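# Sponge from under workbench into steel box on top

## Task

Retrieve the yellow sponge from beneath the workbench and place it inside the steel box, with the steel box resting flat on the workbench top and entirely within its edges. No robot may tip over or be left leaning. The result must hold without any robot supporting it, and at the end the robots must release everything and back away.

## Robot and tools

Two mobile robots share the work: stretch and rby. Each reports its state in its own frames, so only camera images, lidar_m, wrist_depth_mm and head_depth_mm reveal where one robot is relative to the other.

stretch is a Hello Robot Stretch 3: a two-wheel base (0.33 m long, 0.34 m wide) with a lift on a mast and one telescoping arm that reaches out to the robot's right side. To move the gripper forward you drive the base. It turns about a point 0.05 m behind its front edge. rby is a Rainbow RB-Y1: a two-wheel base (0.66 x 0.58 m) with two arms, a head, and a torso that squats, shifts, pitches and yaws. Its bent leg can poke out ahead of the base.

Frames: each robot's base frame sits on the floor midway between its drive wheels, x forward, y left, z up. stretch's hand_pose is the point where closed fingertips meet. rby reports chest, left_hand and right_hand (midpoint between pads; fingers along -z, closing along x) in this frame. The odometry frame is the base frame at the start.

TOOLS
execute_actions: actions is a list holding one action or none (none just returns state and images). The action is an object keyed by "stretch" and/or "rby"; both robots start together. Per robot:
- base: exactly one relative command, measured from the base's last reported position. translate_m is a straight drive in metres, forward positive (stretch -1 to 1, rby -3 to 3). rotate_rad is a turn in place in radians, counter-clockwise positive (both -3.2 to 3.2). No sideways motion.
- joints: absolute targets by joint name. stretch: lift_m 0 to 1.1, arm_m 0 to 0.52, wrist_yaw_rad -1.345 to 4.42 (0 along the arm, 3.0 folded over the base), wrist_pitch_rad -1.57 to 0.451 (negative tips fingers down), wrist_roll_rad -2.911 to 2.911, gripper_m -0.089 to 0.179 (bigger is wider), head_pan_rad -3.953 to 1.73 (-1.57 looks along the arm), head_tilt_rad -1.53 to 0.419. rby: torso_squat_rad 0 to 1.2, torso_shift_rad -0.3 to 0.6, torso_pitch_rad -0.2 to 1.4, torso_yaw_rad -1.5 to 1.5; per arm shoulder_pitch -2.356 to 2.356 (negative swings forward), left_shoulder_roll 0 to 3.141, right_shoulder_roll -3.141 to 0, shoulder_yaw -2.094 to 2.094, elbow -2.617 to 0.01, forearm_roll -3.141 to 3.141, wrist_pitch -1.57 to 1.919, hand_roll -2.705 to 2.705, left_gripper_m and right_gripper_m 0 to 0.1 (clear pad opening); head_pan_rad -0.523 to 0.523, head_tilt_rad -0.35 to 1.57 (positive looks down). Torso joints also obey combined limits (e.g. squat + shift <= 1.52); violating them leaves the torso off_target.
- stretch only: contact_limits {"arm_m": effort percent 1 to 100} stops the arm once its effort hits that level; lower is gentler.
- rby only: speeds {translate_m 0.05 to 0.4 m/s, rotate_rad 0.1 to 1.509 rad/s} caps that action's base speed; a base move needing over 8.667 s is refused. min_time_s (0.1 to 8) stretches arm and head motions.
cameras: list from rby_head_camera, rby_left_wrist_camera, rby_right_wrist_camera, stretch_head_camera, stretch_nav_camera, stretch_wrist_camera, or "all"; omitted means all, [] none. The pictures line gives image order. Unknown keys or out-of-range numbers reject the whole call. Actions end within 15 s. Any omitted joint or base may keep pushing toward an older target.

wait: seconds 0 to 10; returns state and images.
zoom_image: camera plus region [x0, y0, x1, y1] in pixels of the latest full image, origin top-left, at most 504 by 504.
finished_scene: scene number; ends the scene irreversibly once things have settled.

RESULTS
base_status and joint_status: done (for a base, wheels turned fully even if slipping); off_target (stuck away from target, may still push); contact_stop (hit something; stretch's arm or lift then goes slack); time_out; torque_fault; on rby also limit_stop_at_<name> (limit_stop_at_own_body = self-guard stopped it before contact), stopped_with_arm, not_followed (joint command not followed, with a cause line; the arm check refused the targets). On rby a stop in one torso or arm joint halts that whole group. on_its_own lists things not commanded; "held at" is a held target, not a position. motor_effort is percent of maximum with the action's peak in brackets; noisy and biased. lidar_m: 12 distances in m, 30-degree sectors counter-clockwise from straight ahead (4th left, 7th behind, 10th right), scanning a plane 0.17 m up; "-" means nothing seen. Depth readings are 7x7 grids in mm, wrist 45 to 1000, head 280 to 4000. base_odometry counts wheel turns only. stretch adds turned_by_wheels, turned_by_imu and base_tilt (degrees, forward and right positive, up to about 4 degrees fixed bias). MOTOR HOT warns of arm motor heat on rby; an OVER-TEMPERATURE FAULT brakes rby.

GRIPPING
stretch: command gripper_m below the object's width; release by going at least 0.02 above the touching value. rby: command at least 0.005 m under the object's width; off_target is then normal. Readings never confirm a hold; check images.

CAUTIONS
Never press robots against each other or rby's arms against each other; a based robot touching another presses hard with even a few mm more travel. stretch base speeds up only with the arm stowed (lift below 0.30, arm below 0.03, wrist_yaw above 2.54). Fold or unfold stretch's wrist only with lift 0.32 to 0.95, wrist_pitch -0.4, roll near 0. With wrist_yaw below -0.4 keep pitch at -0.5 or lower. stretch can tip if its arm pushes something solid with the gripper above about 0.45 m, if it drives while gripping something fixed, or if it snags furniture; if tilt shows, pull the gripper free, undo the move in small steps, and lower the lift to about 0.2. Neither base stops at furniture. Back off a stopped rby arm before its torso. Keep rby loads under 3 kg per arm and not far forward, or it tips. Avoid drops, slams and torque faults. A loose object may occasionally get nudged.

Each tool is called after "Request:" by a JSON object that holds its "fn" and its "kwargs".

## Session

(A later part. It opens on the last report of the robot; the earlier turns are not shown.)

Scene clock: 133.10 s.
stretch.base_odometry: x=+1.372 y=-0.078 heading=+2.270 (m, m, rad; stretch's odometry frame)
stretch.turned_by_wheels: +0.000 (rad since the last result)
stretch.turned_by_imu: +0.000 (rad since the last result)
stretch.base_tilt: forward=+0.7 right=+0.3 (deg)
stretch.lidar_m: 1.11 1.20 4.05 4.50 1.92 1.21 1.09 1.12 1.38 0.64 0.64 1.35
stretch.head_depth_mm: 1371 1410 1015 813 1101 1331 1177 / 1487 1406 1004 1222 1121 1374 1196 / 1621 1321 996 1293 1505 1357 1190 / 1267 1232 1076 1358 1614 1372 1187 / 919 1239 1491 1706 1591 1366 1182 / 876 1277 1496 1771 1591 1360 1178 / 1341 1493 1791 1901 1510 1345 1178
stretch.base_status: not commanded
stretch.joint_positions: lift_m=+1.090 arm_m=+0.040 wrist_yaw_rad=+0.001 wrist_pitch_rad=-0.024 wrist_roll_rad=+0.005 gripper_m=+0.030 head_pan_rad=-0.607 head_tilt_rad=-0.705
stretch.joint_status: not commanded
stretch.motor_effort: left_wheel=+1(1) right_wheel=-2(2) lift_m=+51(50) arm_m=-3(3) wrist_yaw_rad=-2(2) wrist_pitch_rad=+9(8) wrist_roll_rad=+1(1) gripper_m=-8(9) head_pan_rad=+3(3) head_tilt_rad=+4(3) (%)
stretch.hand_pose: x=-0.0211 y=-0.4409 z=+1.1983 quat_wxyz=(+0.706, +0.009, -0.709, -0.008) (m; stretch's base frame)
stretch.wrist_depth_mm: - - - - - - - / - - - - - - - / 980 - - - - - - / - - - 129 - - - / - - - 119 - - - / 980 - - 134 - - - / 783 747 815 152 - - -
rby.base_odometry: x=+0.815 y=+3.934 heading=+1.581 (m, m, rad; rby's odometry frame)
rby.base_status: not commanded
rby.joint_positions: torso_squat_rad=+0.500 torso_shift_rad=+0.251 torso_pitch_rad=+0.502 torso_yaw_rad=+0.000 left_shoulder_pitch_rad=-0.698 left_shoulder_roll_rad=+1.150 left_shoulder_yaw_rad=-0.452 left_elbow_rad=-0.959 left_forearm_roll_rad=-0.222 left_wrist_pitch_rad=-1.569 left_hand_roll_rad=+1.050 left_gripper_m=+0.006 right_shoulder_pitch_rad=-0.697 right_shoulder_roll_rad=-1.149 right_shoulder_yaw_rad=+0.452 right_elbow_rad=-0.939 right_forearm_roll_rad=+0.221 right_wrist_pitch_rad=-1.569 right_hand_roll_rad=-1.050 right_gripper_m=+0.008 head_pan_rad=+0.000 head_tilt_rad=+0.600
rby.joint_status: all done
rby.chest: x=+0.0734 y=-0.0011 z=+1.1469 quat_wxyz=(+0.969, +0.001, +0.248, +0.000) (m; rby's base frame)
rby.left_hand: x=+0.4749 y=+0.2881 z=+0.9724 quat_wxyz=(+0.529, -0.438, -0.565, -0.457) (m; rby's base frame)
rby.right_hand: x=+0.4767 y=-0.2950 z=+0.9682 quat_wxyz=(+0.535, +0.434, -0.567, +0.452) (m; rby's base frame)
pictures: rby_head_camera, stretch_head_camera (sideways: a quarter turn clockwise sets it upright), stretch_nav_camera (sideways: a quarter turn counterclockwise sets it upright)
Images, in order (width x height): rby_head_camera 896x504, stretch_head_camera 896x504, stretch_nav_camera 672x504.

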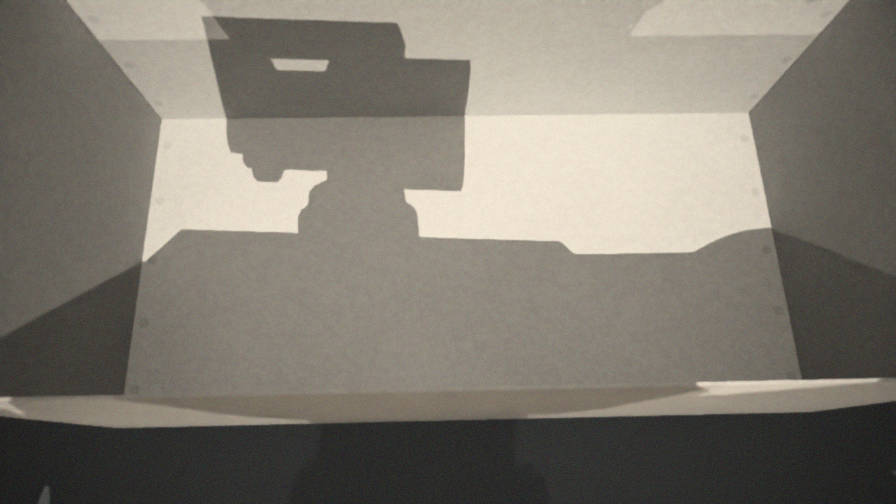

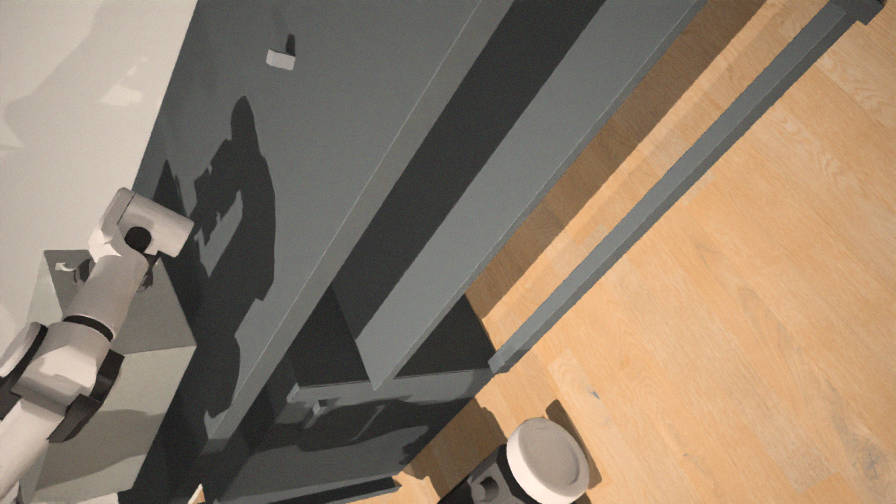

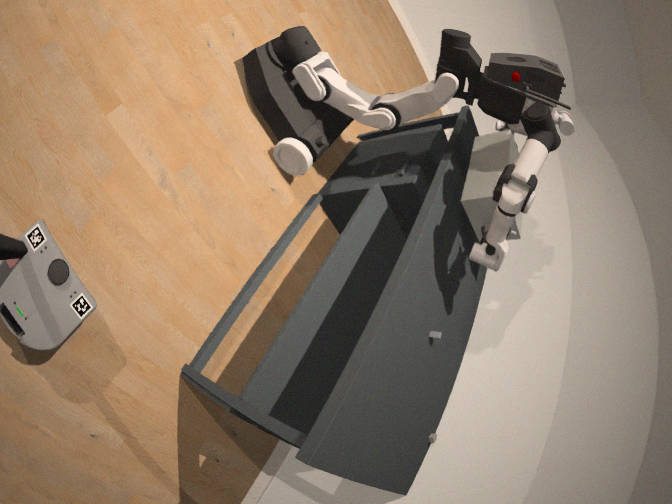

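Request:
{"fn": "execute_actions", "kwargs": {"actions": [{"rby":{"joints":{"torso_pitch_rad":0.57,"left_hand_roll_rad":0.98,"right_hand_roll_rad":-0.98},"min_time_s":1.5}}], "cameras": ["stretch_head_camera","rby_left_wrist_camera"]}}

Request:
{"fn": "execute_actions", "kwargs": {"actions": [{"rby":{"joints":{"torso_pitch_rad":0.6,"left_hand_roll_rad":0.95,"right_hand_roll_rad":-0.95},"min_time_s":1.5}}], "cameras": ["stretch_head_camera","rby_left_wrist_camera","rby_right_wrist_camera"]}}

Scene clock: 135.40 s.
stretch.base_odometry: x=+1.372 y=-0.078 heading=+2.270 (m, m, rad; stretch's odometry frame)
stretch.turned_by_wheels: +0.000 (rad since the last result)
stretch.turned_by_imu: +0.000 (rad since the last result)
stretch.base_tilt: forward=+0.6 right=+0.3 (deg)
stretch.lidar_m: 1.11 1.19 4.06 4.49 1.93 1.21 1.09 1.13 1.38 0.64 0.65 1.34
stretch.head_depth_mm: 1371 1411 1013 814 1100 1326 1177 / 1482 1405 1004 1221 1122 1377 1194 / 1629 1325 996 1290 1504 1349 1188 / 1733 1155 1073 1361 1606 1369 1191 / 923 1231 1495 1702 1596 1359 1185 / 890 1279 1496 1763 1592 1352 1182 / 1381 1454 1786 1905 1512 1353 1179
stretch.base_status: not commanded
stretch.joint_positions: lift_m=+1.090 arm_m=+0.040 wrist_yaw_rad=+0.001 wrist_pitch_rad=-0.024 wrist_roll_rad=+0.005 gripper_m=+0.030 head_pan_rad=-0.607 head_tilt_rad=-0.705
stretch.joint_status: not commanded
stretch.motor_effort: left_wheel=+1(1) right_wheel=-2(2) lift_m=+51(50) arm_m=-4(4) wrist_yaw_rad=-3(1) wrist_pitch_rad=+8(8) wrist_roll_rad=+1(1) gripper_m=-8(8) head_pan_rad=+3(2) head_tilt_rad=+3(3) (%)
stretch.hand_pose: x=-0.0211 y=-0.4409 z=+1.1983 quat_wxyz=(+0.706, +0.009, -0.709, -0.008) (m; stretch's base frame)
stretch.wrist_depth_mm: 975 - - - - - - / - - - - - - - / - - - - - - - / - - - 129 - - - / - - - 119 - - - / 974 - - 134 - - - / 784 753 803 153 - - -
rby.base_odometry: x=+0.815 y=+3.934 heading=+1.581 (m, m, rad; rby's odometry frame)
rby.base_status: not commanded
rby.joint_positions: torso_squat_rad=+0.500 torso_shift_rad=+0.251 torso_pitch_rad=+0.572 torso_yaw_rad=+0.000 left_shoulder_pitch_rad=-0.698 left_shoulder_roll_rad=+1.150 left_shoulder_yaw_rad=-0.452 left_elbow_rad=-0.959 left_forearm_roll_rad=-0.222 left_wrist_pitch_rad=-1.569 left_hand_roll_rad=+0.980 left_gripper_m=+0.006 right_shoulder_pitch_rad=-0.698 right_shoulder_roll_rad=-1.149 right_shoulder_yaw_rad=+0.452 right_elbow_rad=-0.939 right_forearm_roll_rad=+0.221 right_wrist_pitch_rad=-1.569 right_hand_roll_rad=-0.980 right_gripper_m=+0.007 head_pan_rad=+0.000 head_tilt_rad=+0.600
rby.joint_status: all done
rby.chest: x=+0.0920 y=-0.0011 z=+1.1358 quat_wxyz=(+0.959, +0.001, +0.282, +0.000) (m; rby's base frame)
rby.left_hand: x=+0.4804 y=+0.2882 z=+0.9337 quat_wxyz=(+0.532, -0.434, -0.562, -0.460) (m; rby's base frame)
rby.right_hand: x=+0.4819 y=-0.2950 z=+0.9295 quat_wxyz=(+0.539, +0.430, -0.563, +0.456) (m; rby's base frame)
pictures: rby_left_wrist_camera, stretch_head_camera (sideways: a quarter turn clockwise sets it upright)
Images, in order (width x height): rby_left_wrist_camera 644x364, stretch_head_camera 896x504.

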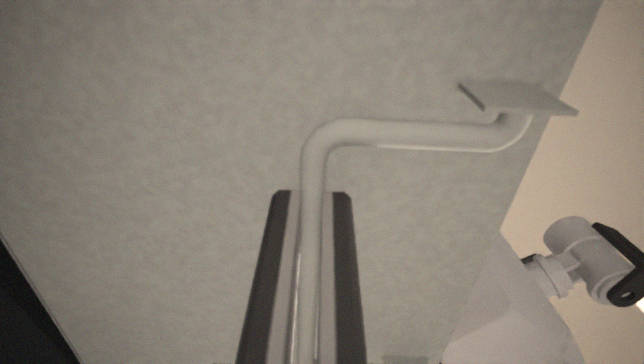

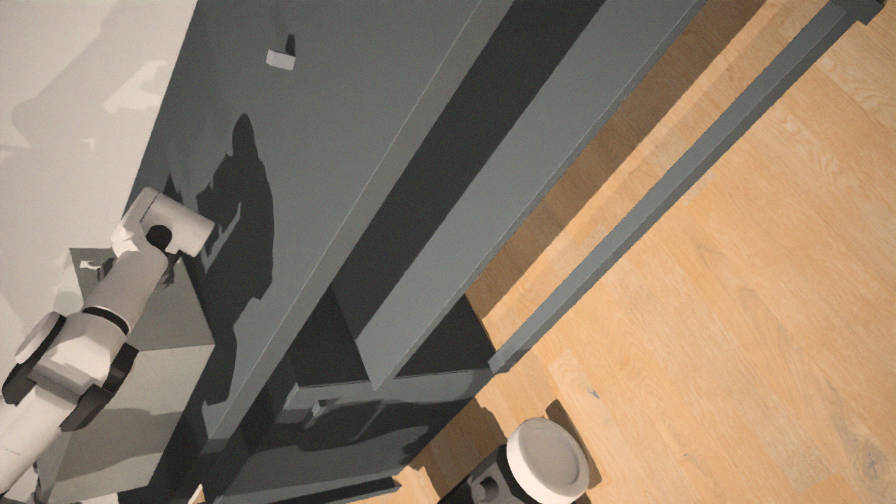

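Scene clock: 137.20 s.
stretch.base_odometry: x=+1.372 y=-0.078 heading=+2.270 (m, m, rad; stretch's odometry frame)
stretch.turned_by_wheels: +0.000 (rad since the last result)
stretch.turned_by_imu: +0.000 (rad since the last result)
stretch.base_tilt: forward=+0.4 right=+0.3 (deg)
stretch.lidar_m: 1.11 1.20 4.05 4.48 1.93 1.21 1.09 1.12 1.38 0.64 0.65 1.35
stretch.head_depth_mm: 1366 1408 1015 814 1098 1328 1172 / 1497 1414 1006 1220 1127 1381 1197 / 1626 1315 997 1298 1509 1350 1190 / 1744 1112 1077 1361 1618 1367 1184 / 925 1233 1494 1713 1593 1358 1181 / 895 1281 1491 1774 1596 1354 1178 / 1363 1445 1789 1900 1514 1354 1172
stretch.base_status: not commanded
stretch.joint_positions: lift_m=+1.090 arm_m=+0.040 wrist_yaw_rad=+0.001 wrist_pitch_rad=-0.024 wrist_roll_rad=+0.005 gripper_m=+0.030 head_pan_rad=-0.607 head_tilt_rad=-0.705
stretch.joint_status: not commanded
stretch.motor_effort: left_wheel=+1(1) right_wheel=-2(2) lift_m=+51(50) arm_m=-3(4) wrist_yaw_rad=-2(1) wrist_pitch_rad=+9(8) wrist_roll_rad=+1(1) gripper_m=-7(8) head_pan_rad=+3(2) head_tilt_rad=+4(3) (%)
stretch.hand_pose: x=-0.0211 y=-0.4409 z=+1.1983 quat_wxyz=(+0.706, +0.009, -0.709, -0.008) (m; stretch's base frame)
stretch.wrist_depth_mm: 991 964 - - - - - / - - - - - - - / - - - - - - - / - - - 130 - - - / - - - 120 - - - / 994 - - 134 - - - / 762 777 857 153 - - -
rby.base_odometry: x=+0.815 y=+3.934 heading=+1.581 (m, m, rad; rby's odometry frame)
rby.base_status: not commanded
rby.joint_positions: torso_squat_rad=+0.500 torso_shift_rad=+0.250 torso_pitch_rad=+0.599 torso_yaw_rad=+0.000 left_shoulder_pitch_rad=-0.700 left_shoulder_roll_rad=+1.150 left_shoulder_yaw_rad=-0.450 left_elbow_rad=-0.959 left_forearm_roll_rad=-0.220 left_wrist_pitch_rad=-1.570 left_hand_roll_rad=+0.950 left_gripper_m=+0.006 right_shoulder_pitch_rad=-0.702 right_shoulder_roll_rad=-1.151 right_shoulder_yaw_rad=+0.448 right_elbow_rad=-0.941 right_forearm_roll_rad=+0.218 right_wrist_pitch_rad=-1.571 right_hand_roll_rad=-0.950 right_gripper_m=+0.007 head_pan_rad=+0.000 head_tilt_rad=+0.600
rby.joint_status: all done
rby.chest: x=+0.0982 y=-0.0009 z=+1.1313 quat_wxyz=(+0.955, +0.001, +0.295, +0.000) (m; rby's base frame)
rby.left_hand: x=+0.4819 y=+0.2883 z=+0.9202 quat_wxyz=(+0.532, -0.432, -0.563, -0.463) (m; rby's base frame)
rby.right_hand: x=+0.4843 y=-0.2946 z=+0.9183 quat_wxyz=(+0.536, +0.427, -0.565, +0.459) (m; rby's base frame)
pictures: rby_left_wrist_camera, rby_right_wrist_camera, stretch_head_camera (sideways: a quarter turn clockwise sets it upright)
Images, in order (width x height): rby_left_wrist_camera 644x364, rby_right_wrist_camera 644x364, stretch_head_camera 896x504.

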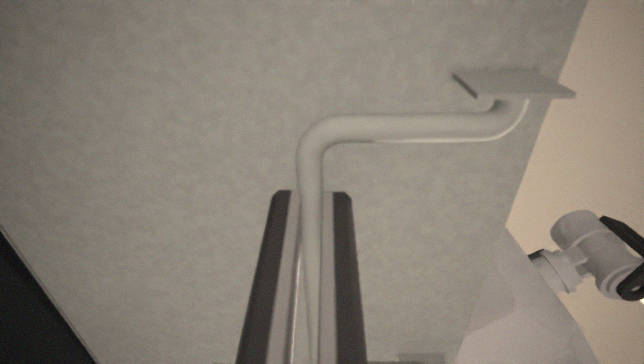

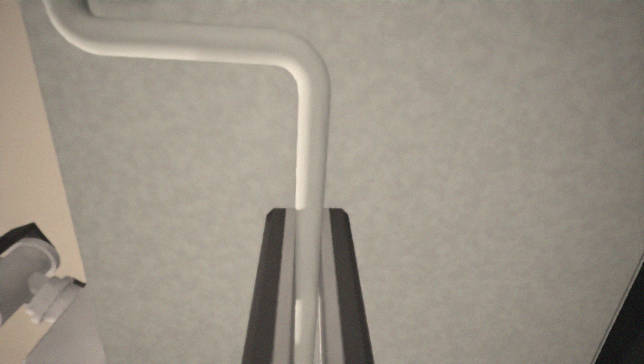

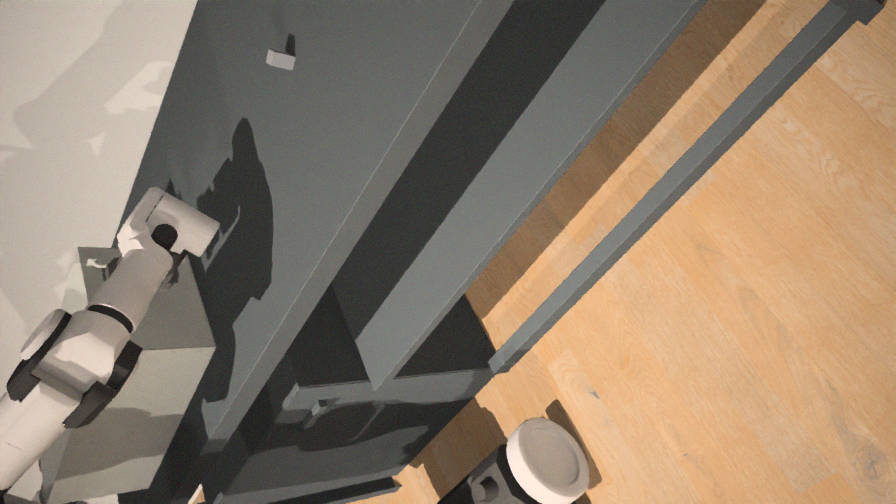

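Touched down. Release and back off.

Request:
{"fn": "execute_actions", "kwargs": {"actions": [{"rby":{"joints":{"left_gripper_m":0.06,"right_gripper_m":0.06}}}], "cameras": []}}

Request:
{"fn": "execute_actions", "kwargs": {"actions": [{"rby":{"joints":{"left_elbow_rad":-0.68,"right_elbow_rad":-0.68},"min_time_s":1.5}}], "cameras": []}}

Request:
{"fn": "execute_actions", "kwargs": {"actions": [{"rby":{"base":{"translate_m":-2.0}},"stretch":{"joints":{"head_pan_rad":-1.0,"head_tilt_rad":-0.5}}}], "cameras": ["rby_head_camera","stretch_nav_camera","stretch_head_camera"]}}

Scene clock: 139.83 s.
stretch.base_odometry: x=+1.372 y=-0.078 heading=+2.270 (m, m, rad; stretch's odometry frame)
stretch.turned_by_wheels: +0.000 (rad since the last result)
stretch.turned_by_imu: +0.000 (rad since the last result)
stretch.base_tilt: forward=+0.6 right=+0.4 (deg)
stretch.lidar_m: 1.11 1.19 4.04 4.48 1.92 1.21 1.09 1.12 1.38 0.64 0.65 1.35
stretch.head_depth_mm: 1365 1407 1012 811 1098 1325 1175 / 1485 1413 1007 1221 1121 1384 1198 / 1629 1313 996 1293 1509 1348 1190 / 1732 1106 1075 1366 1617 1375 1189 / 924 1231 1501 1702 1584 1355 1183 / 893 1276 1486 1768 1595 1357 1184 / 1364 1446 1791 1899 1509 1352 1177
stretch.base_status: not commanded
stretch.joint_positions: lift_m=+1.090 arm_m=+0.040 wrist_yaw_rad=+0.001 wrist_pitch_rad=-0.024 wrist_roll_rad=+0.005 gripper_m=+0.030 head_pan_rad=-0.607 head_tilt_rad=-0.705
stretch.joint_status: not commanded
stretch.motor_effort: left_wheel=+1(1) right_wheel=-2(1) lift_m=+50(51) arm_m=-3(4) wrist_yaw_rad=-1(1) wrist_pitch_rad=+8(9) wrist_roll_rad=+1(1) gripper_m=-8(9) head_pan_rad=+3(3) head_tilt_rad=+4(3) (%)
stretch.hand_pose: x=-0.0211 y=-0.4409 z=+1.1983 quat_wxyz=(+0.706, +0.009, -0.709, -0.008) (m; stretch's base frame)
stretch.wrist_depth_mm: 961 990 - - - - - / 991 - - - - - - / - - - - - - - / - - - 129 - - - / - - - 120 - - - / 979 - - 134 - - - / 770 775 809 154 - - -
rby.base_odometry: x=+0.815 y=+3.934 heading=+1.581 (m, m, rad; rby's odometry frame)
rby.base_status: not commanded
rby.joint_positions: torso_squat_rad=+0.500 torso_shift_rad=+0.250 torso_pitch_rad=+0.600 torso_yaw_rad=+0.000 left_shoulder_pitch_rad=-0.700 left_shoulder_roll_rad=+1.150 left_shoulder_yaw_rad=-0.450 left_elbow_rad=-0.960 left_forearm_roll_rad=-0.220 left_wrist_pitch_rad=-1.570 left_hand_roll_rad=+0.950 left_gripper_m=+0.060 right_shoulder_pitch_rad=-0.700 right_shoulder_roll_rad=-1.150 right_shoulder_yaw_rad=+0.450 right_elbow_rad=-0.940 right_forearm_roll_rad=+0.220 right_wrist_pitch_rad=-1.570 right_hand_roll_rad=-0.950 right_gripper_m=+0.060 head_pan_rad=+0.000 head_tilt_rad=+0.600
rby.joint_status: all done
rby.chest: x=+0.0987 y=-0.0011 z=+1.1311 quat_wxyz=(+0.955, +0.001, +0.295, +0.000) (m; rby's base frame)
rby.left_hand: x=+0.4821 y=+0.2880 z=+0.9199 quat_wxyz=(+0.532, -0.432, -0.563, -0.463) (m; rby's base frame)
rby.right_hand: x=+0.4838 y=-0.2949 z=+0.9160 quat_wxyz=(+0.538, +0.427, -0.564, +0.458) (m; rby's base frame)
pictures: none
No camera images: the call's "cameras" was empty. Leave "cameras" out to get every camera's image.

Scene clock: 141.63 s.
stretch.base_odometry: x=+1.372 y=-0.078 heading=+2.270 (m, m, rad; stretch's odometry frame)
stretch.turned_by_wheels: +0.000 (rad since the last result)
stretch.turned_by_imu: +0.000 (rad since the last result)
stretch.base_tilt: forward=+0.5 right=+0.3 (deg)
stretch.lidar_m: 1.11 1.20 4.06 4.48 1.92 1.21 1.09 1.12 1.38 0.64 0.65 1.35
stretch.head_depth_mm: 1362 1408 1012 812 1098 1323 1180 / 1487 1415 1004 1220 1123 1377 1196 / 1628 1254 995 1291 1510 1345 1194 / 1747 1029 1072 1364 1619 1370 1184 / 915 1230 1500 1702 1595 1356 1178 / 894 1278 1486 1775 1591 1358 1181 / 1364 1450 1796 1899 1508 1346 1171
stretch.base_status: not commanded
stretch.joint_positions: lift_m=+1.090 arm_m=+0.040 wrist_yaw_rad=+0.001 wrist_pitch_rad=-0.024 wrist_roll_rad=+0.005 gripper_m=+0.030 head_pan_rad=-0.607 head_tilt_rad=-0.705
stretch.joint_status: not commanded
stretch.motor_effort: left_wheel=+1(1) right_wheel=-2(1) lift_m=+51(50) arm_m=-3(4) wrist_yaw_rad=-2(2) wrist_pitch_rad=+8(8) wrist_roll_rad=+1(1) gripper_m=-8(8) head_pan_rad=+2(3) head_tilt_rad=+4(3) (%)
stretch.hand_pose: x=-0.0211 y=-0.4409 z=+1.1983 quat_wxyz=(+0.706, +0.009, -0.709, -0.008) (m; stretch's base frame)
stretch.wrist_depth_mm: 955 - - - - - - / - - - - - - - / - - - - - - - / - - - 129 - - - / - - - 119 - - - / 972 - - 135 - - - / 758 780 821 153 - - -
rby.base_odometry: x=+0.815 y=+3.934 heading=+1.581 (m, m, rad; rby's odometry frame)
rby.base_status: not commanded
rby.joint_positions: torso_squat_rad=+0.500 torso_shift_rad=+0.250 torso_pitch_rad=+0.600 torso_yaw_rad=+0.000 left_shoulder_pitch_rad=-0.700 left_shoulder_roll_rad=+1.150 left_shoulder_yaw_rad=-0.450 left_elbow_rad=-0.680 left_forearm_roll_rad=-0.220 left_wrist_pitch_rad=-1.570 left_hand_roll_rad=+0.950 left_gripper_m=+0.060 right_shoulder_pitch_rad=-0.700 right_shoulder_roll_rad=-1.150 right_shoulder_yaw_rad=+0.450 right_elbow_rad=-0.680 right_forearm_roll_rad=+0.220 right_wrist_pitch_rad=-1.570 right_hand_roll_rad=-0.950 right_gripper_m=+0.060 head_pan_rad=+0.000 head_tilt_rad=+0.600
rby.joint_status: all done
rby.chest: x=+0.0987 y=-0.0011 z=+1.1311 quat_wxyz=(+0.955, +0.001, +0.295, +0.000) (m; rby's base frame)
rby.left_hand: x=+0.4945 y=+0.3682 z=+0.8818 quat_wxyz=(+0.633, -0.349, -0.553, -0.414) (m; rby's base frame)
rby.right_hand: x=+0.4945 y=-0.3694 z=+0.8805 quat_wxyz=(+0.632, +0.351, -0.554, +0.413) (m; rby's base frame)
pictures: none
No camera images: the call's "cameras" was empty. Leave "cameras" out to get every camera's image.

Scene clock: 148.30 s.
stretch.base_odometry: x=+1.372 y=-0.078 heading=+2.270 (m, m, rad; stretch's odometry frame)
stretch.turned_by_wheels: +0.000 (rad since the last result)
stretch.turned_by_imu: +0.001 (rad since the last result)
stretch.base_tilt: forward=+0.5 right=+0.2 (deg)
stretch.lidar_m: 1.65 3.43 1.88 4.49 1.93 1.21 1.09 1.12 1.38 0.64 0.65 1.35
stretch.head_depth_mm: 1146 1228 1325 1079 799 1047 1306 / 1192 1286 1371 1066 793 1043 939 / 1249 1345 1423 1056 820 1067 1290 / 1299 1413 1486 1048 849 1065 1316 / 1362 1479 1547 1039 1191 1119 1276 / 1430 1568 1532 1029 1231 1440 1286 / 1503 1654 1508 1017 1301 1511 1295
stretch.base_status: not commanded
stretch.joint_positions: lift_m=+1.090 arm_m=+0.040 wrist_yaw_rad=+0.001 wrist_pitch_rad=-0.024 wrist_roll_rad=+0.005 gripper_m=+0.030 head_pan_rad=-0.993 head_tilt_rad=-0.508
stretch.joint_status: all done
stretch.motor_effort: left_wheel=+1(1) right_wheel=-2(1) lift_m=+50(51) arm_m=-4(3) wrist_yaw_rad=-2(2) wrist_pitch_rad=+9(8) wrist_roll_rad=+1(1) gripper_m=-9(8) head_pan_rad=-3(23) head_tilt_rad=+5(28) (%)
stretch.hand_pose: x=-0.0211 y=-0.4409 z=+1.1983 quat_wxyz=(+0.706, +0.009, -0.709, -0.008) (m; stretch's base frame)
stretch.wrist_depth_mm: 973 - - - - - - / - - - - - - - / 990 - - - - - - / - - - 129 - - - / - - - 120 - - - / - - - 135 - - - / 746 763 819 153 - - -
rby.base_odometry: x=+0.836 y=+1.934 heading=+1.582 (m, m, rad; rby's odometry frame)
rby.base_status: done
rby.joint_positions: torso_squat_rad=+0.500 torso_shift_rad=+0.250 torso_pitch_rad=+0.600 torso_yaw_rad=+0.000 left_shoulder_pitch_rad=-0.700 left_shoulder_roll_rad=+1.150 left_shoulder_yaw_rad=-0.450 left_elbow_rad=-0.680 left_forearm_roll_rad=-0.220 left_wrist_pitch_rad=-1.570 left_hand_roll_rad=+0.950 left_gripper_m=+0.060 right_shoulder_pitch_rad=-0.700 right_shoulder_roll_rad=-1.150 right_shoulder_yaw_rad=+0.450 right_elbow_rad=-0.680 right_forearm_roll_rad=+0.220 right_wrist_pitch_rad=-1.570 right_hand_roll_rad=-0.950 right_gripper_m=+0.060 head_pan_rad=+0.000 head_tilt_rad=+0.600
rby.joint_status: not commanded
rby.chest: x=+0.0987 y=-0.0011 z=+1.1311 quat_wxyz=(+0.955, +0.001, +0.296, +0.000) (m; rby's base frame)
rby.left_hand: x=+0.4945 y=+0.3681 z=+0.8818 quat_wxyz=(+0.633, -0.349, -0.553, -0.414) (m; rby's base frame)
rby.right_hand: x=+0.4944 y=-0.3693 z=+0.8804 quat_wxyz=(+0.632, +0.351, -0.554, +0.413) (m; rby's base frame)
pictures: rby_head_camera, stretch_head_camera (sideways: a quarter turn clockwise sets it upright), stretch_nav_camera (sideways: a quarter turn counterclockwise sets it upright)
Images, in order (width x height): rby_head_camera 896x504, stretch_head_camera 896x504, stretch_nav_camera 672x504.

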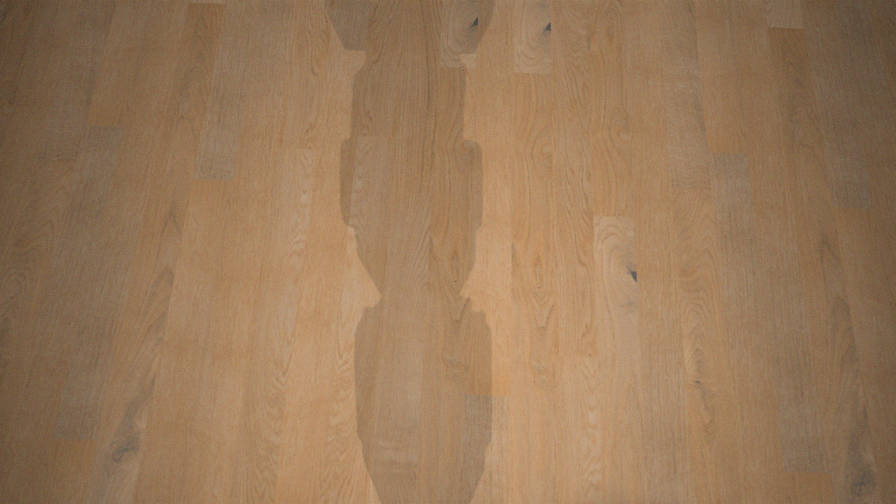

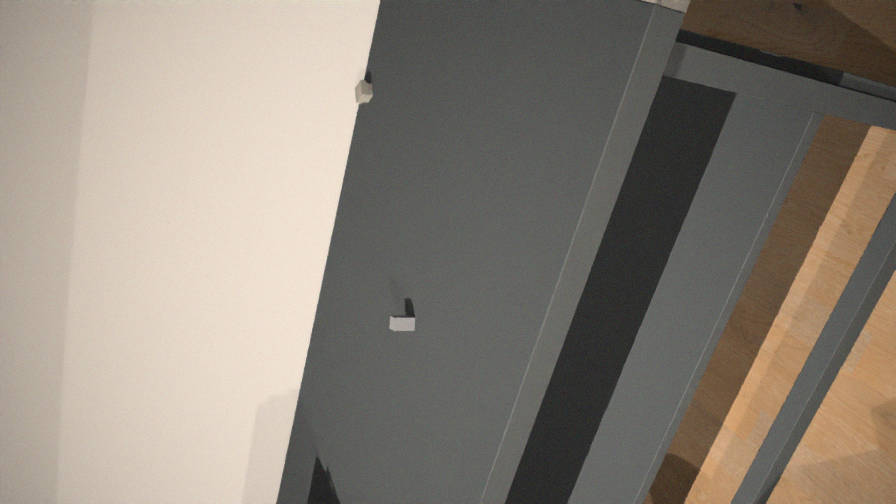

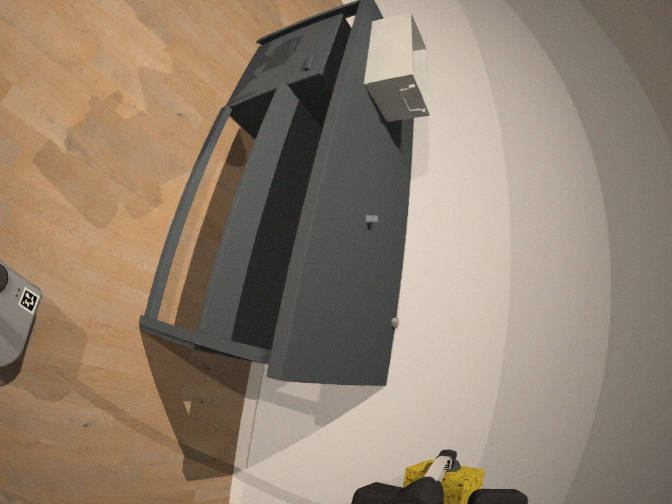

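Request:
{"fn": "execute_actions", "kwargs": {"actions": [{"stretch":{"base":{"translate_m":1.0},"joints":{"head_pan_rad":-1.57,"head_tilt_rad":-0.7,"wrist_pitch_rad":0}}}], "cameras": []}}

Request:
{"fn": "execute_actions", "kwargs": {"actions": [{"stretch":{"base":{"translate_m":0.5}}}], "cameras": ["stretch_nav_camera","stretch_head_camera","stretch_wrist_camera"]}}

Scene clock: 160.17 s.
stretch.base_odometry: x=+0.729 y=+0.688 heading=+2.270 (m, m, rad; stretch's odometry frame)
stretch.turned_by_wheels: +0.000 (rad since the last result)
stretch.turned_by_imu: +0.003 (rad since the last result)
stretch.base_tilt: forward=+0.7 right=+0.4 (deg)
stretch.lidar_m: 2.56 2.58 3.02 1.72 3.63 2.27 2.07 1.03 1.18 1.17 0.55 0.64
stretch.head_depth_mm: - - - 777 708 985 1184 / - - - - 686 978 1180 / - - - 741 682 973 1172 / 1033 1184 1020 788 677 950 1175 / 1043 1166 1009 783 674 943 1150 / 1034 1150 963 768 651 936 1144 / 1023 1105 720 664 647 888 1081
stretch.base_status: done
stretch.joint_positions: lift_m=+1.090 arm_m=+0.040 wrist_yaw_rad=+0.001 wrist_pitch_rad=-0.024 wrist_roll_rad=+0.005 gripper_m=+0.030 head_pan_rad=-1.563 head_tilt_rad=-0.691
stretch.joint_status: all done
stretch.motor_effort: left_wheel=+1(5) right_wheel=-1(3) lift_m=+50(51) arm_m=-3(4) wrist_yaw_rad=-1(1) wrist_pitch_rad=+8(9) wrist_roll_rad=+1(1) gripper_m=-8(8) head_pan_rad=-2(30) head_tilt_rad=-6(27) (%)
stretch.hand_pose: x=-0.0211 y=-0.4409 z=+1.1983 quat_wxyz=(+0.706, +0.009, -0.709, -0.008) (m; stretch's base frame)
stretch.wrist_depth_mm: 820 877 910 950 982 - - / 852 907 936 953 - - - / 896 894 956 1000 - - - / 874 896 961 130 - - - / 899 958 997 120 - - - / 913 938 - 134 - - - / 532 559 756 153 780 844 872
rby.base_odometry: x=+0.836 y=+1.934 heading=+1.582 (m, m, rad; rby's odometry frame)
rby.base_status: not commanded
rby.joint_positions: torso_squat_rad=+0.500 torso_shift_rad=+0.250 torso_pitch_rad=+0.600 torso_yaw_rad=+0.000 left_shoulder_pitch_rad=-0.700 left_shoulder_roll_rad=+1.150 left_shoulder_yaw_rad=-0.450 left_elbow_rad=-0.680 left_forearm_roll_rad=-0.220 left_wrist_pitch_rad=-1.570 left_hand_roll_rad=+0.950 left_gripper_m=+0.060 right_shoulder_pitch_rad=-0.700 right_shoulder_roll_rad=-1.150 right_shoulder_yaw_rad=+0.450 right_elbow_rad=-0.680 right_forearm_roll_rad=+0.220 right_wrist_pitch_rad=-1.570 right_hand_roll_rad=-0.950 right_gripper_m=+0.060 head_pan_rad=+0.000 head_tilt_rad=+0.600
rby.joint_status: not commanded
rby.chest: x=+0.0987 y=-0.0011 z=+1.1311 quat_wxyz=(+0.955, +0.001, +0.296, +0.000) (m; rby's base frame)
rby.left_hand: x=+0.4945 y=+0.3681 z=+0.8818 quat_wxyz=(+0.633, -0.349, -0.553, -0.414) (m; rby's base frame)
rby.right_hand: x=+0.4944 y=-0.3693 z=+0.8804 quat_wxyz=(+0.632, +0.351, -0.554, +0.413) (m; rby's base frame)
pictures: none
No camera images: the call's "cameras" was empty. Leave "cameras" out to get every camera's image.

Scene clock: 166.47 s.
stretch.base_odometry: x=+0.407 y=+1.071 heading=+2.270 (m, m, rad; stretch's odometry frame)
stretch.turned_by_wheels: +0.000 (rad since the last result)
stretch.turned_by_imu: +0.002 (rad since the last result)
stretch.base_tilt: forward=+0.6 right=+0.3 (deg)
stretch.lidar_m: 2.07 2.08 2.30 1.79 1.80 2.84 2.56 1.47 0.48 0.44 0.44 0.50
stretch.head_depth_mm: - - - 626 653 897 1141 / - - - - 647 781 1114 / - - - 609 639 764 998 / 965 1104 779 569 627 754 970 / 974 1091 761 554 619 752 946 / 963 1077 746 554 607 732 922 / 957 1065 724 553 614 725 898
stretch.base_status: done
stretch.joint_positions: lift_m=+1.090 arm_m=+0.040 wrist_yaw_rad=+0.001 wrist_pitch_rad=-0.024 wrist_roll_rad=+0.005 gripper_m=+0.030 head_pan_rad=-1.563 head_tilt_rad=-0.691
stretch.joint_status: not commanded
stretch.motor_effort: left_wheel=+1(5) right_wheel=-2(3) lift_m=+51(51) arm_m=-4(3) wrist_yaw_rad=-2(2) wrist_pitch_rad=+8(8) wrist_roll_rad=+2(2) gripper_m=-8(8) head_pan_rad=-3(3) head_tilt_rad=-6(5) (%)
stretch.hand_pose: x=-0.0211 y=-0.4409 z=+1.1983 quat_wxyz=(+0.706, +0.009, -0.709, -0.008) (m; stretch's base frame)
stretch.wrist_depth_mm: 745 779 841 850 895 942 993 / 790 825 857 888 938 967 - / 815 820 850 908 - - - / 802 846 881 129 974 - - / 842 863 903 119 - - - / 859 886 - 134 - - - / 851 482 488 153 572 839 876
rby.base_odometry: x=+0.836 y=+1.934 heading=+1.582 (m, m, rad; rby's odometry frame)
rby.base_status: not commanded
rby.joint_positions: torso_squat_rad=+0.500 torso_shift_rad=+0.250 torso_pitch_rad=+0.600 torso_yaw_rad=+0.000 left_shoulder_pitch_rad=-0.700 left_shoulder_roll_rad=+1.150 left_shoulder_yaw_rad=-0.450 left_elbow_rad=-0.680 left_forearm_roll_rad=-0.220 left_wrist_pitch_rad=-1.570 left_hand_roll_rad=+0.950 left_gripper_m=+0.060 right_shoulder_pitch_rad=-0.700 right_shoulder_roll_rad=-1.150 right_shoulder_yaw_rad=+0.450 right_elbow_rad=-0.680 right_forearm_roll_rad=+0.220 right_wrist_pitch_rad=-1.570 right_hand_roll_rad=-0.950 right_gripper_m=+0.060 head_pan_rad=+0.000 head_tilt_rad=+0.600
rby.joint_status: not commanded
rby.chest: x=+0.0987 y=-0.0011 z=+1.1311 quat_wxyz=(+0.955, +0.001, +0.296, +0.000) (m; rby's base frame)
rby.left_hand: x=+0.4945 y=+0.3681 z=+0.8818 quat_wxyz=(+0.633, -0.349, -0.553, -0.414) (m; rby's base frame)
rby.right_hand: x=+0.4944 y=-0.3693 z=+0.8804 quat_wxyz=(+0.632, +0.351, -0.554, +0.413) (m; rby's base frame)
pictures: stretch_head_camera (sideways: a quarter turn clockwise sets it upright), stretch_nav_camera (sideways: a quarter turn counterclockwise sets it upright), stretch_wrist_camera
Images, in order (width x height): stretch_head_camera 896x504, stretch_nav_camera 672x504, stretch_wrist_camera 644x364.

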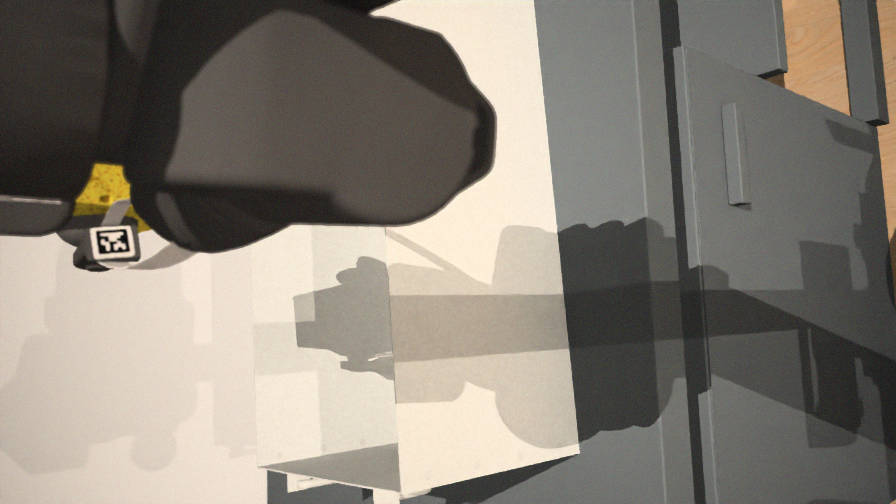

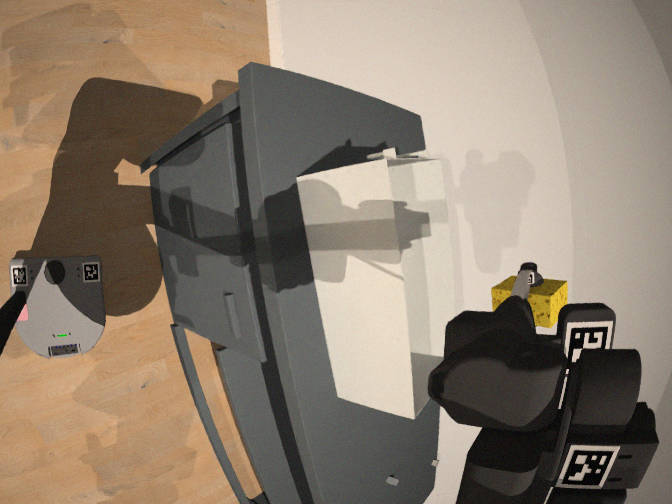

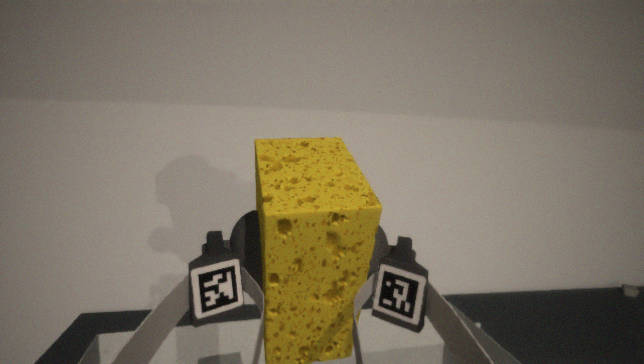

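Request:
{"fn": "execute_actions", "kwargs": {"actions": [{"stretch":{"joints":{"arm_m":0.35}}}], "cameras": []}}

Request:
{"fn": "execute_actions", "kwargs": {"actions": [{"stretch":{"joints":{"wrist_pitch_rad":-0.7}}}], "cameras": ["stretch_nav_camera","stretch_head_camera","stretch_wrist_camera"]}}

Scene clock: 170.50 s.
stretch.base_odometry: x=+0.407 y=+1.071 heading=+2.270 (m, m, rad; stretch's odometry frame)
stretch.turned_by_wheels: +0.000 (rad since the last result)
stretch.turned_by_imu: +0.001 (rad since the last result)
stretch.base_tilt: forward=+0.6 right=+0.4 (deg)
stretch.lidar_m: 2.06 2.08 2.30 1.80 1.81 2.84 2.56 1.47 0.48 0.44 0.44 0.50
stretch.head_depth_mm: 1044 1118 793 608 650 899 1146 / 1038 1107 804 595 647 781 1115 / - 1108 791 580 639 764 998 / 988 1099 775 567 626 755 972 / 972 1091 761 554 619 752 950 / 966 1076 746 552 607 732 922 / 956 1066 722 553 614 728 897
stretch.base_status: not commanded
stretch.joint_positions: lift_m=+1.090 arm_m=+0.350 wrist_yaw_rad=+0.001 wrist_pitch_rad=-0.024 wrist_roll_rad=+0.005 gripper_m=+0.030 head_pan_rad=-1.563 head_tilt_rad=-0.692
stretch.joint_status: all done
stretch.motor_effort: left_wheel=+1(1) right_wheel=-2(1) lift_m=+50(51) arm_m=+3(2) wrist_yaw_rad=-2(2) wrist_pitch_rad=+8(8) wrist_roll_rad=+1(1) gripper_m=-7(8) head_pan_rad=-2(2) head_tilt_rad=-6(6) (%)
stretch.hand_pose: x=-0.0211 y=-0.7503 z=+1.1983 quat_wxyz=(+0.706, +0.009, -0.709, -0.008) (m; stretch's base frame)
stretch.wrist_depth_mm: 497 511 536 556 596 626 630 / 497 513 545 584 604 641 648 / 516 539 555 578 619 639 679 / 527 548 561 129 611 656 710 / 540 555 562 119 660 690 753 / 550 581 - 134 672 721 767 / 567 584 622 153 700 759 788
rby.base_odometry: x=+0.836 y=+1.934 heading=+1.582 (m, m, rad; rby's odometry frame)
rby.base_status: not commanded
rby.joint_positions: torso_squat_rad=+0.500 torso_shift_rad=+0.250 torso_pitch_rad=+0.600 torso_yaw_rad=+0.000 left_shoulder_pitch_rad=-0.700 left_shoulder_roll_rad=+1.150 left_shoulder_yaw_rad=-0.450 left_elbow_rad=-0.680 left_forearm_roll_rad=-0.220 left_wrist_pitch_rad=-1.570 left_hand_roll_rad=+0.950 left_gripper_m=+0.060 right_shoulder_pitch_rad=-0.700 right_shoulder_roll_rad=-1.150 right_shoulder_yaw_rad=+0.450 right_elbow_rad=-0.680 right_forearm_roll_rad=+0.220 right_wrist_pitch_rad=-1.570 right_hand_roll_rad=-0.950 right_gripper_m=+0.060 head_pan_rad=+0.000 head_tilt_rad=+0.600
rby.joint_status: not commanded
rby.chest: x=+0.0987 y=-0.0011 z=+1.1311 quat_wxyz=(+0.955, +0.001, +0.296, +0.000) (m; rby's base frame)
rby.left_hand: x=+0.4945 y=+0.3681 z=+0.8818 quat_wxyz=(+0.633, -0.349, -0.553, -0.414) (m; rby's base frame)
rby.right_hand: x=+0.4944 y=-0.3693 z=+0.8804 quat_wxyz=(+0.632, +0.351, -0.554, +0.413) (m; rby's base frame)
pictures: none
No camera images: the call's "cameras" was empty. Leave "cameras" out to get every camera's image.

Scene clock: 171.67 s.
stretch.base_odometry: x=+0.407 y=+1.071 heading=+2.270 (m, m, rad; stretch's odometry frame)
stretch.turned_by_wheels: +0.000 (rad since the last result)
stretch.turned_by_imu: +0.000 (rad since the last result)
stretch.base_tilt: forward=+0.7 right=+0.3 (deg)
stretch.lidar_m: 2.07 2.08 2.30 1.79 1.81 2.84 2.56 1.47 0.48 0.44 0.44 0.50
stretch.head_depth_mm: 1042 1117 793 609 650 898 1143 / 1034 1106 806 594 646 781 1112 / - 614 790 580 639 763 998 / 981 1088 776 566 626 756 971 / 971 1089 761 554 620 749 944 / 964 1075 746 551 608 732 922 / 957 1066 721 553 614 726 899
stretch.base_status: not commanded
stretch.joint_positions: lift_m=+1.090 arm_m=+0.350 wrist_yaw_rad=+0.001 wrist_pitch_rad=-0.709 wrist_roll_rad=+0.005 gripper_m=+0.030 head_pan_rad=-1.563 head_tilt_rad=-0.692
stretch.joint_status: all done
stretch.motor_effort: left_wheel=+1(1) right_wheel=-2(2) lift_m=+51(50) arm_m=+4(4) wrist_yaw_rad=-1(2) wrist_pitch_rad=+3(6) wrist_roll_rad=+1(2) gripper_m=-8(8) head_pan_rad=-2(3) head_tilt_rad=-6(5) (%)
stretch.hand_pose: x=-0.0213 y=-0.6734 z=+1.0432 quat_wxyz=(+0.662, +0.246, -0.664, -0.246) (m; stretch's base frame)
stretch.wrist_depth_mm: 536 557 577 602 607 655 689 / 590 623 634 680 706 732 764 / 593 611 611 630 666 672 687 / 526 530 517 129 559 321 577 / 465 260 255 119 324 357 296 / 275 294 - 134 431 408 295 / 336 368 384 153 391 395 302
rby.base_odometry: x=+0.836 y=+1.934 heading=+1.582 (m, m, rad; rby's odometry frame)
rby.base_status: not commanded
rby.joint_positions: torso_squat_rad=+0.500 torso_shift_rad=+0.250 torso_pitch_rad=+0.600 torso_yaw_rad=+0.000 left_shoulder_pitch_rad=-0.700 left_shoulder_roll_rad=+1.150 left_shoulder_yaw_rad=-0.450 left_elbow_rad=-0.680 left_forearm_roll_rad=-0.220 left_wrist_pitch_rad=-1.570 left_hand_roll_rad=+0.950 left_gripper_m=+0.060 right_shoulder_pitch_rad=-0.700 right_shoulder_roll_rad=-1.150 right_shoulder_yaw_rad=+0.450 right_elbow_rad=-0.680 right_forearm_roll_rad=+0.220 right_wrist_pitch_rad=-1.570 right_hand_roll_rad=-0.950 right_gripper_m=+0.060 head_pan_rad=+0.000 head_tilt_rad=+0.600
rby.joint_status: not commanded
rby.chest: x=+0.0987 y=-0.0011 z=+1.1311 quat_wxyz=(+0.955, +0.001, +0.296, +0.000) (m; rby's base frame)
rby.left_hand: x=+0.4945 y=+0.3681 z=+0.8818 quat_wxyz=(+0.633, -0.349, -0.553, -0.414) (m; rby's base frame)
rby.right_hand: x=+0.4944 y=-0.3693 z=+0.8804 quat_wxyz=(+0.632, +0.351, -0.554, +0.413) (m; rby's base frame)
pictures: stretch_head_camera (sideways: a quarter turn clockwise sets it upright), stretch_nav_camera (sideways: a quarter turn counterclockwise sets it upright), stretch_wrist_camera
Images, in order (width x height): stretch_head_camera 896x504, stretch_nav_camera 672x504, stretch_wrist_camera 644x364.

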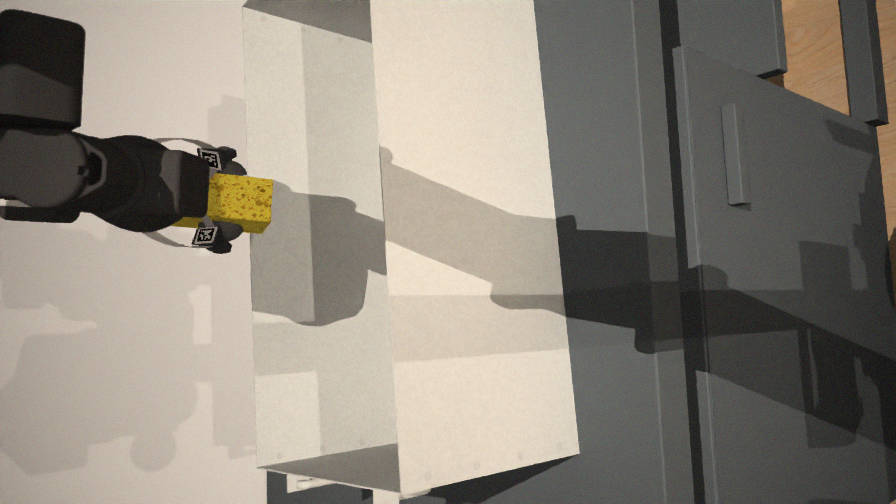

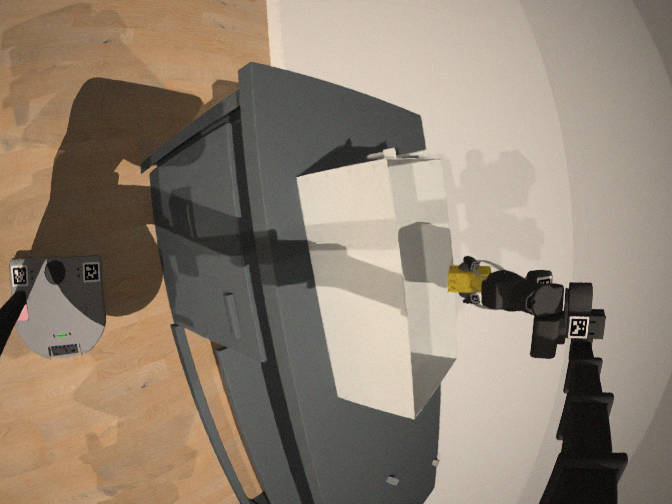

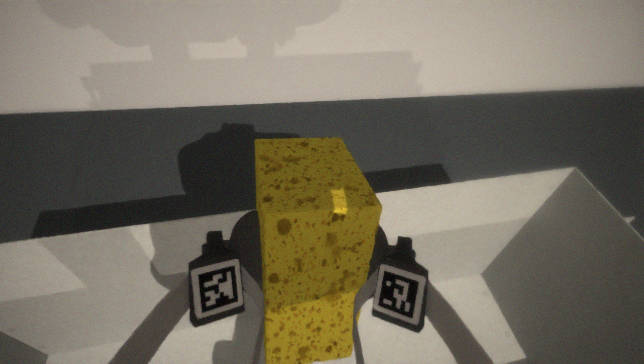

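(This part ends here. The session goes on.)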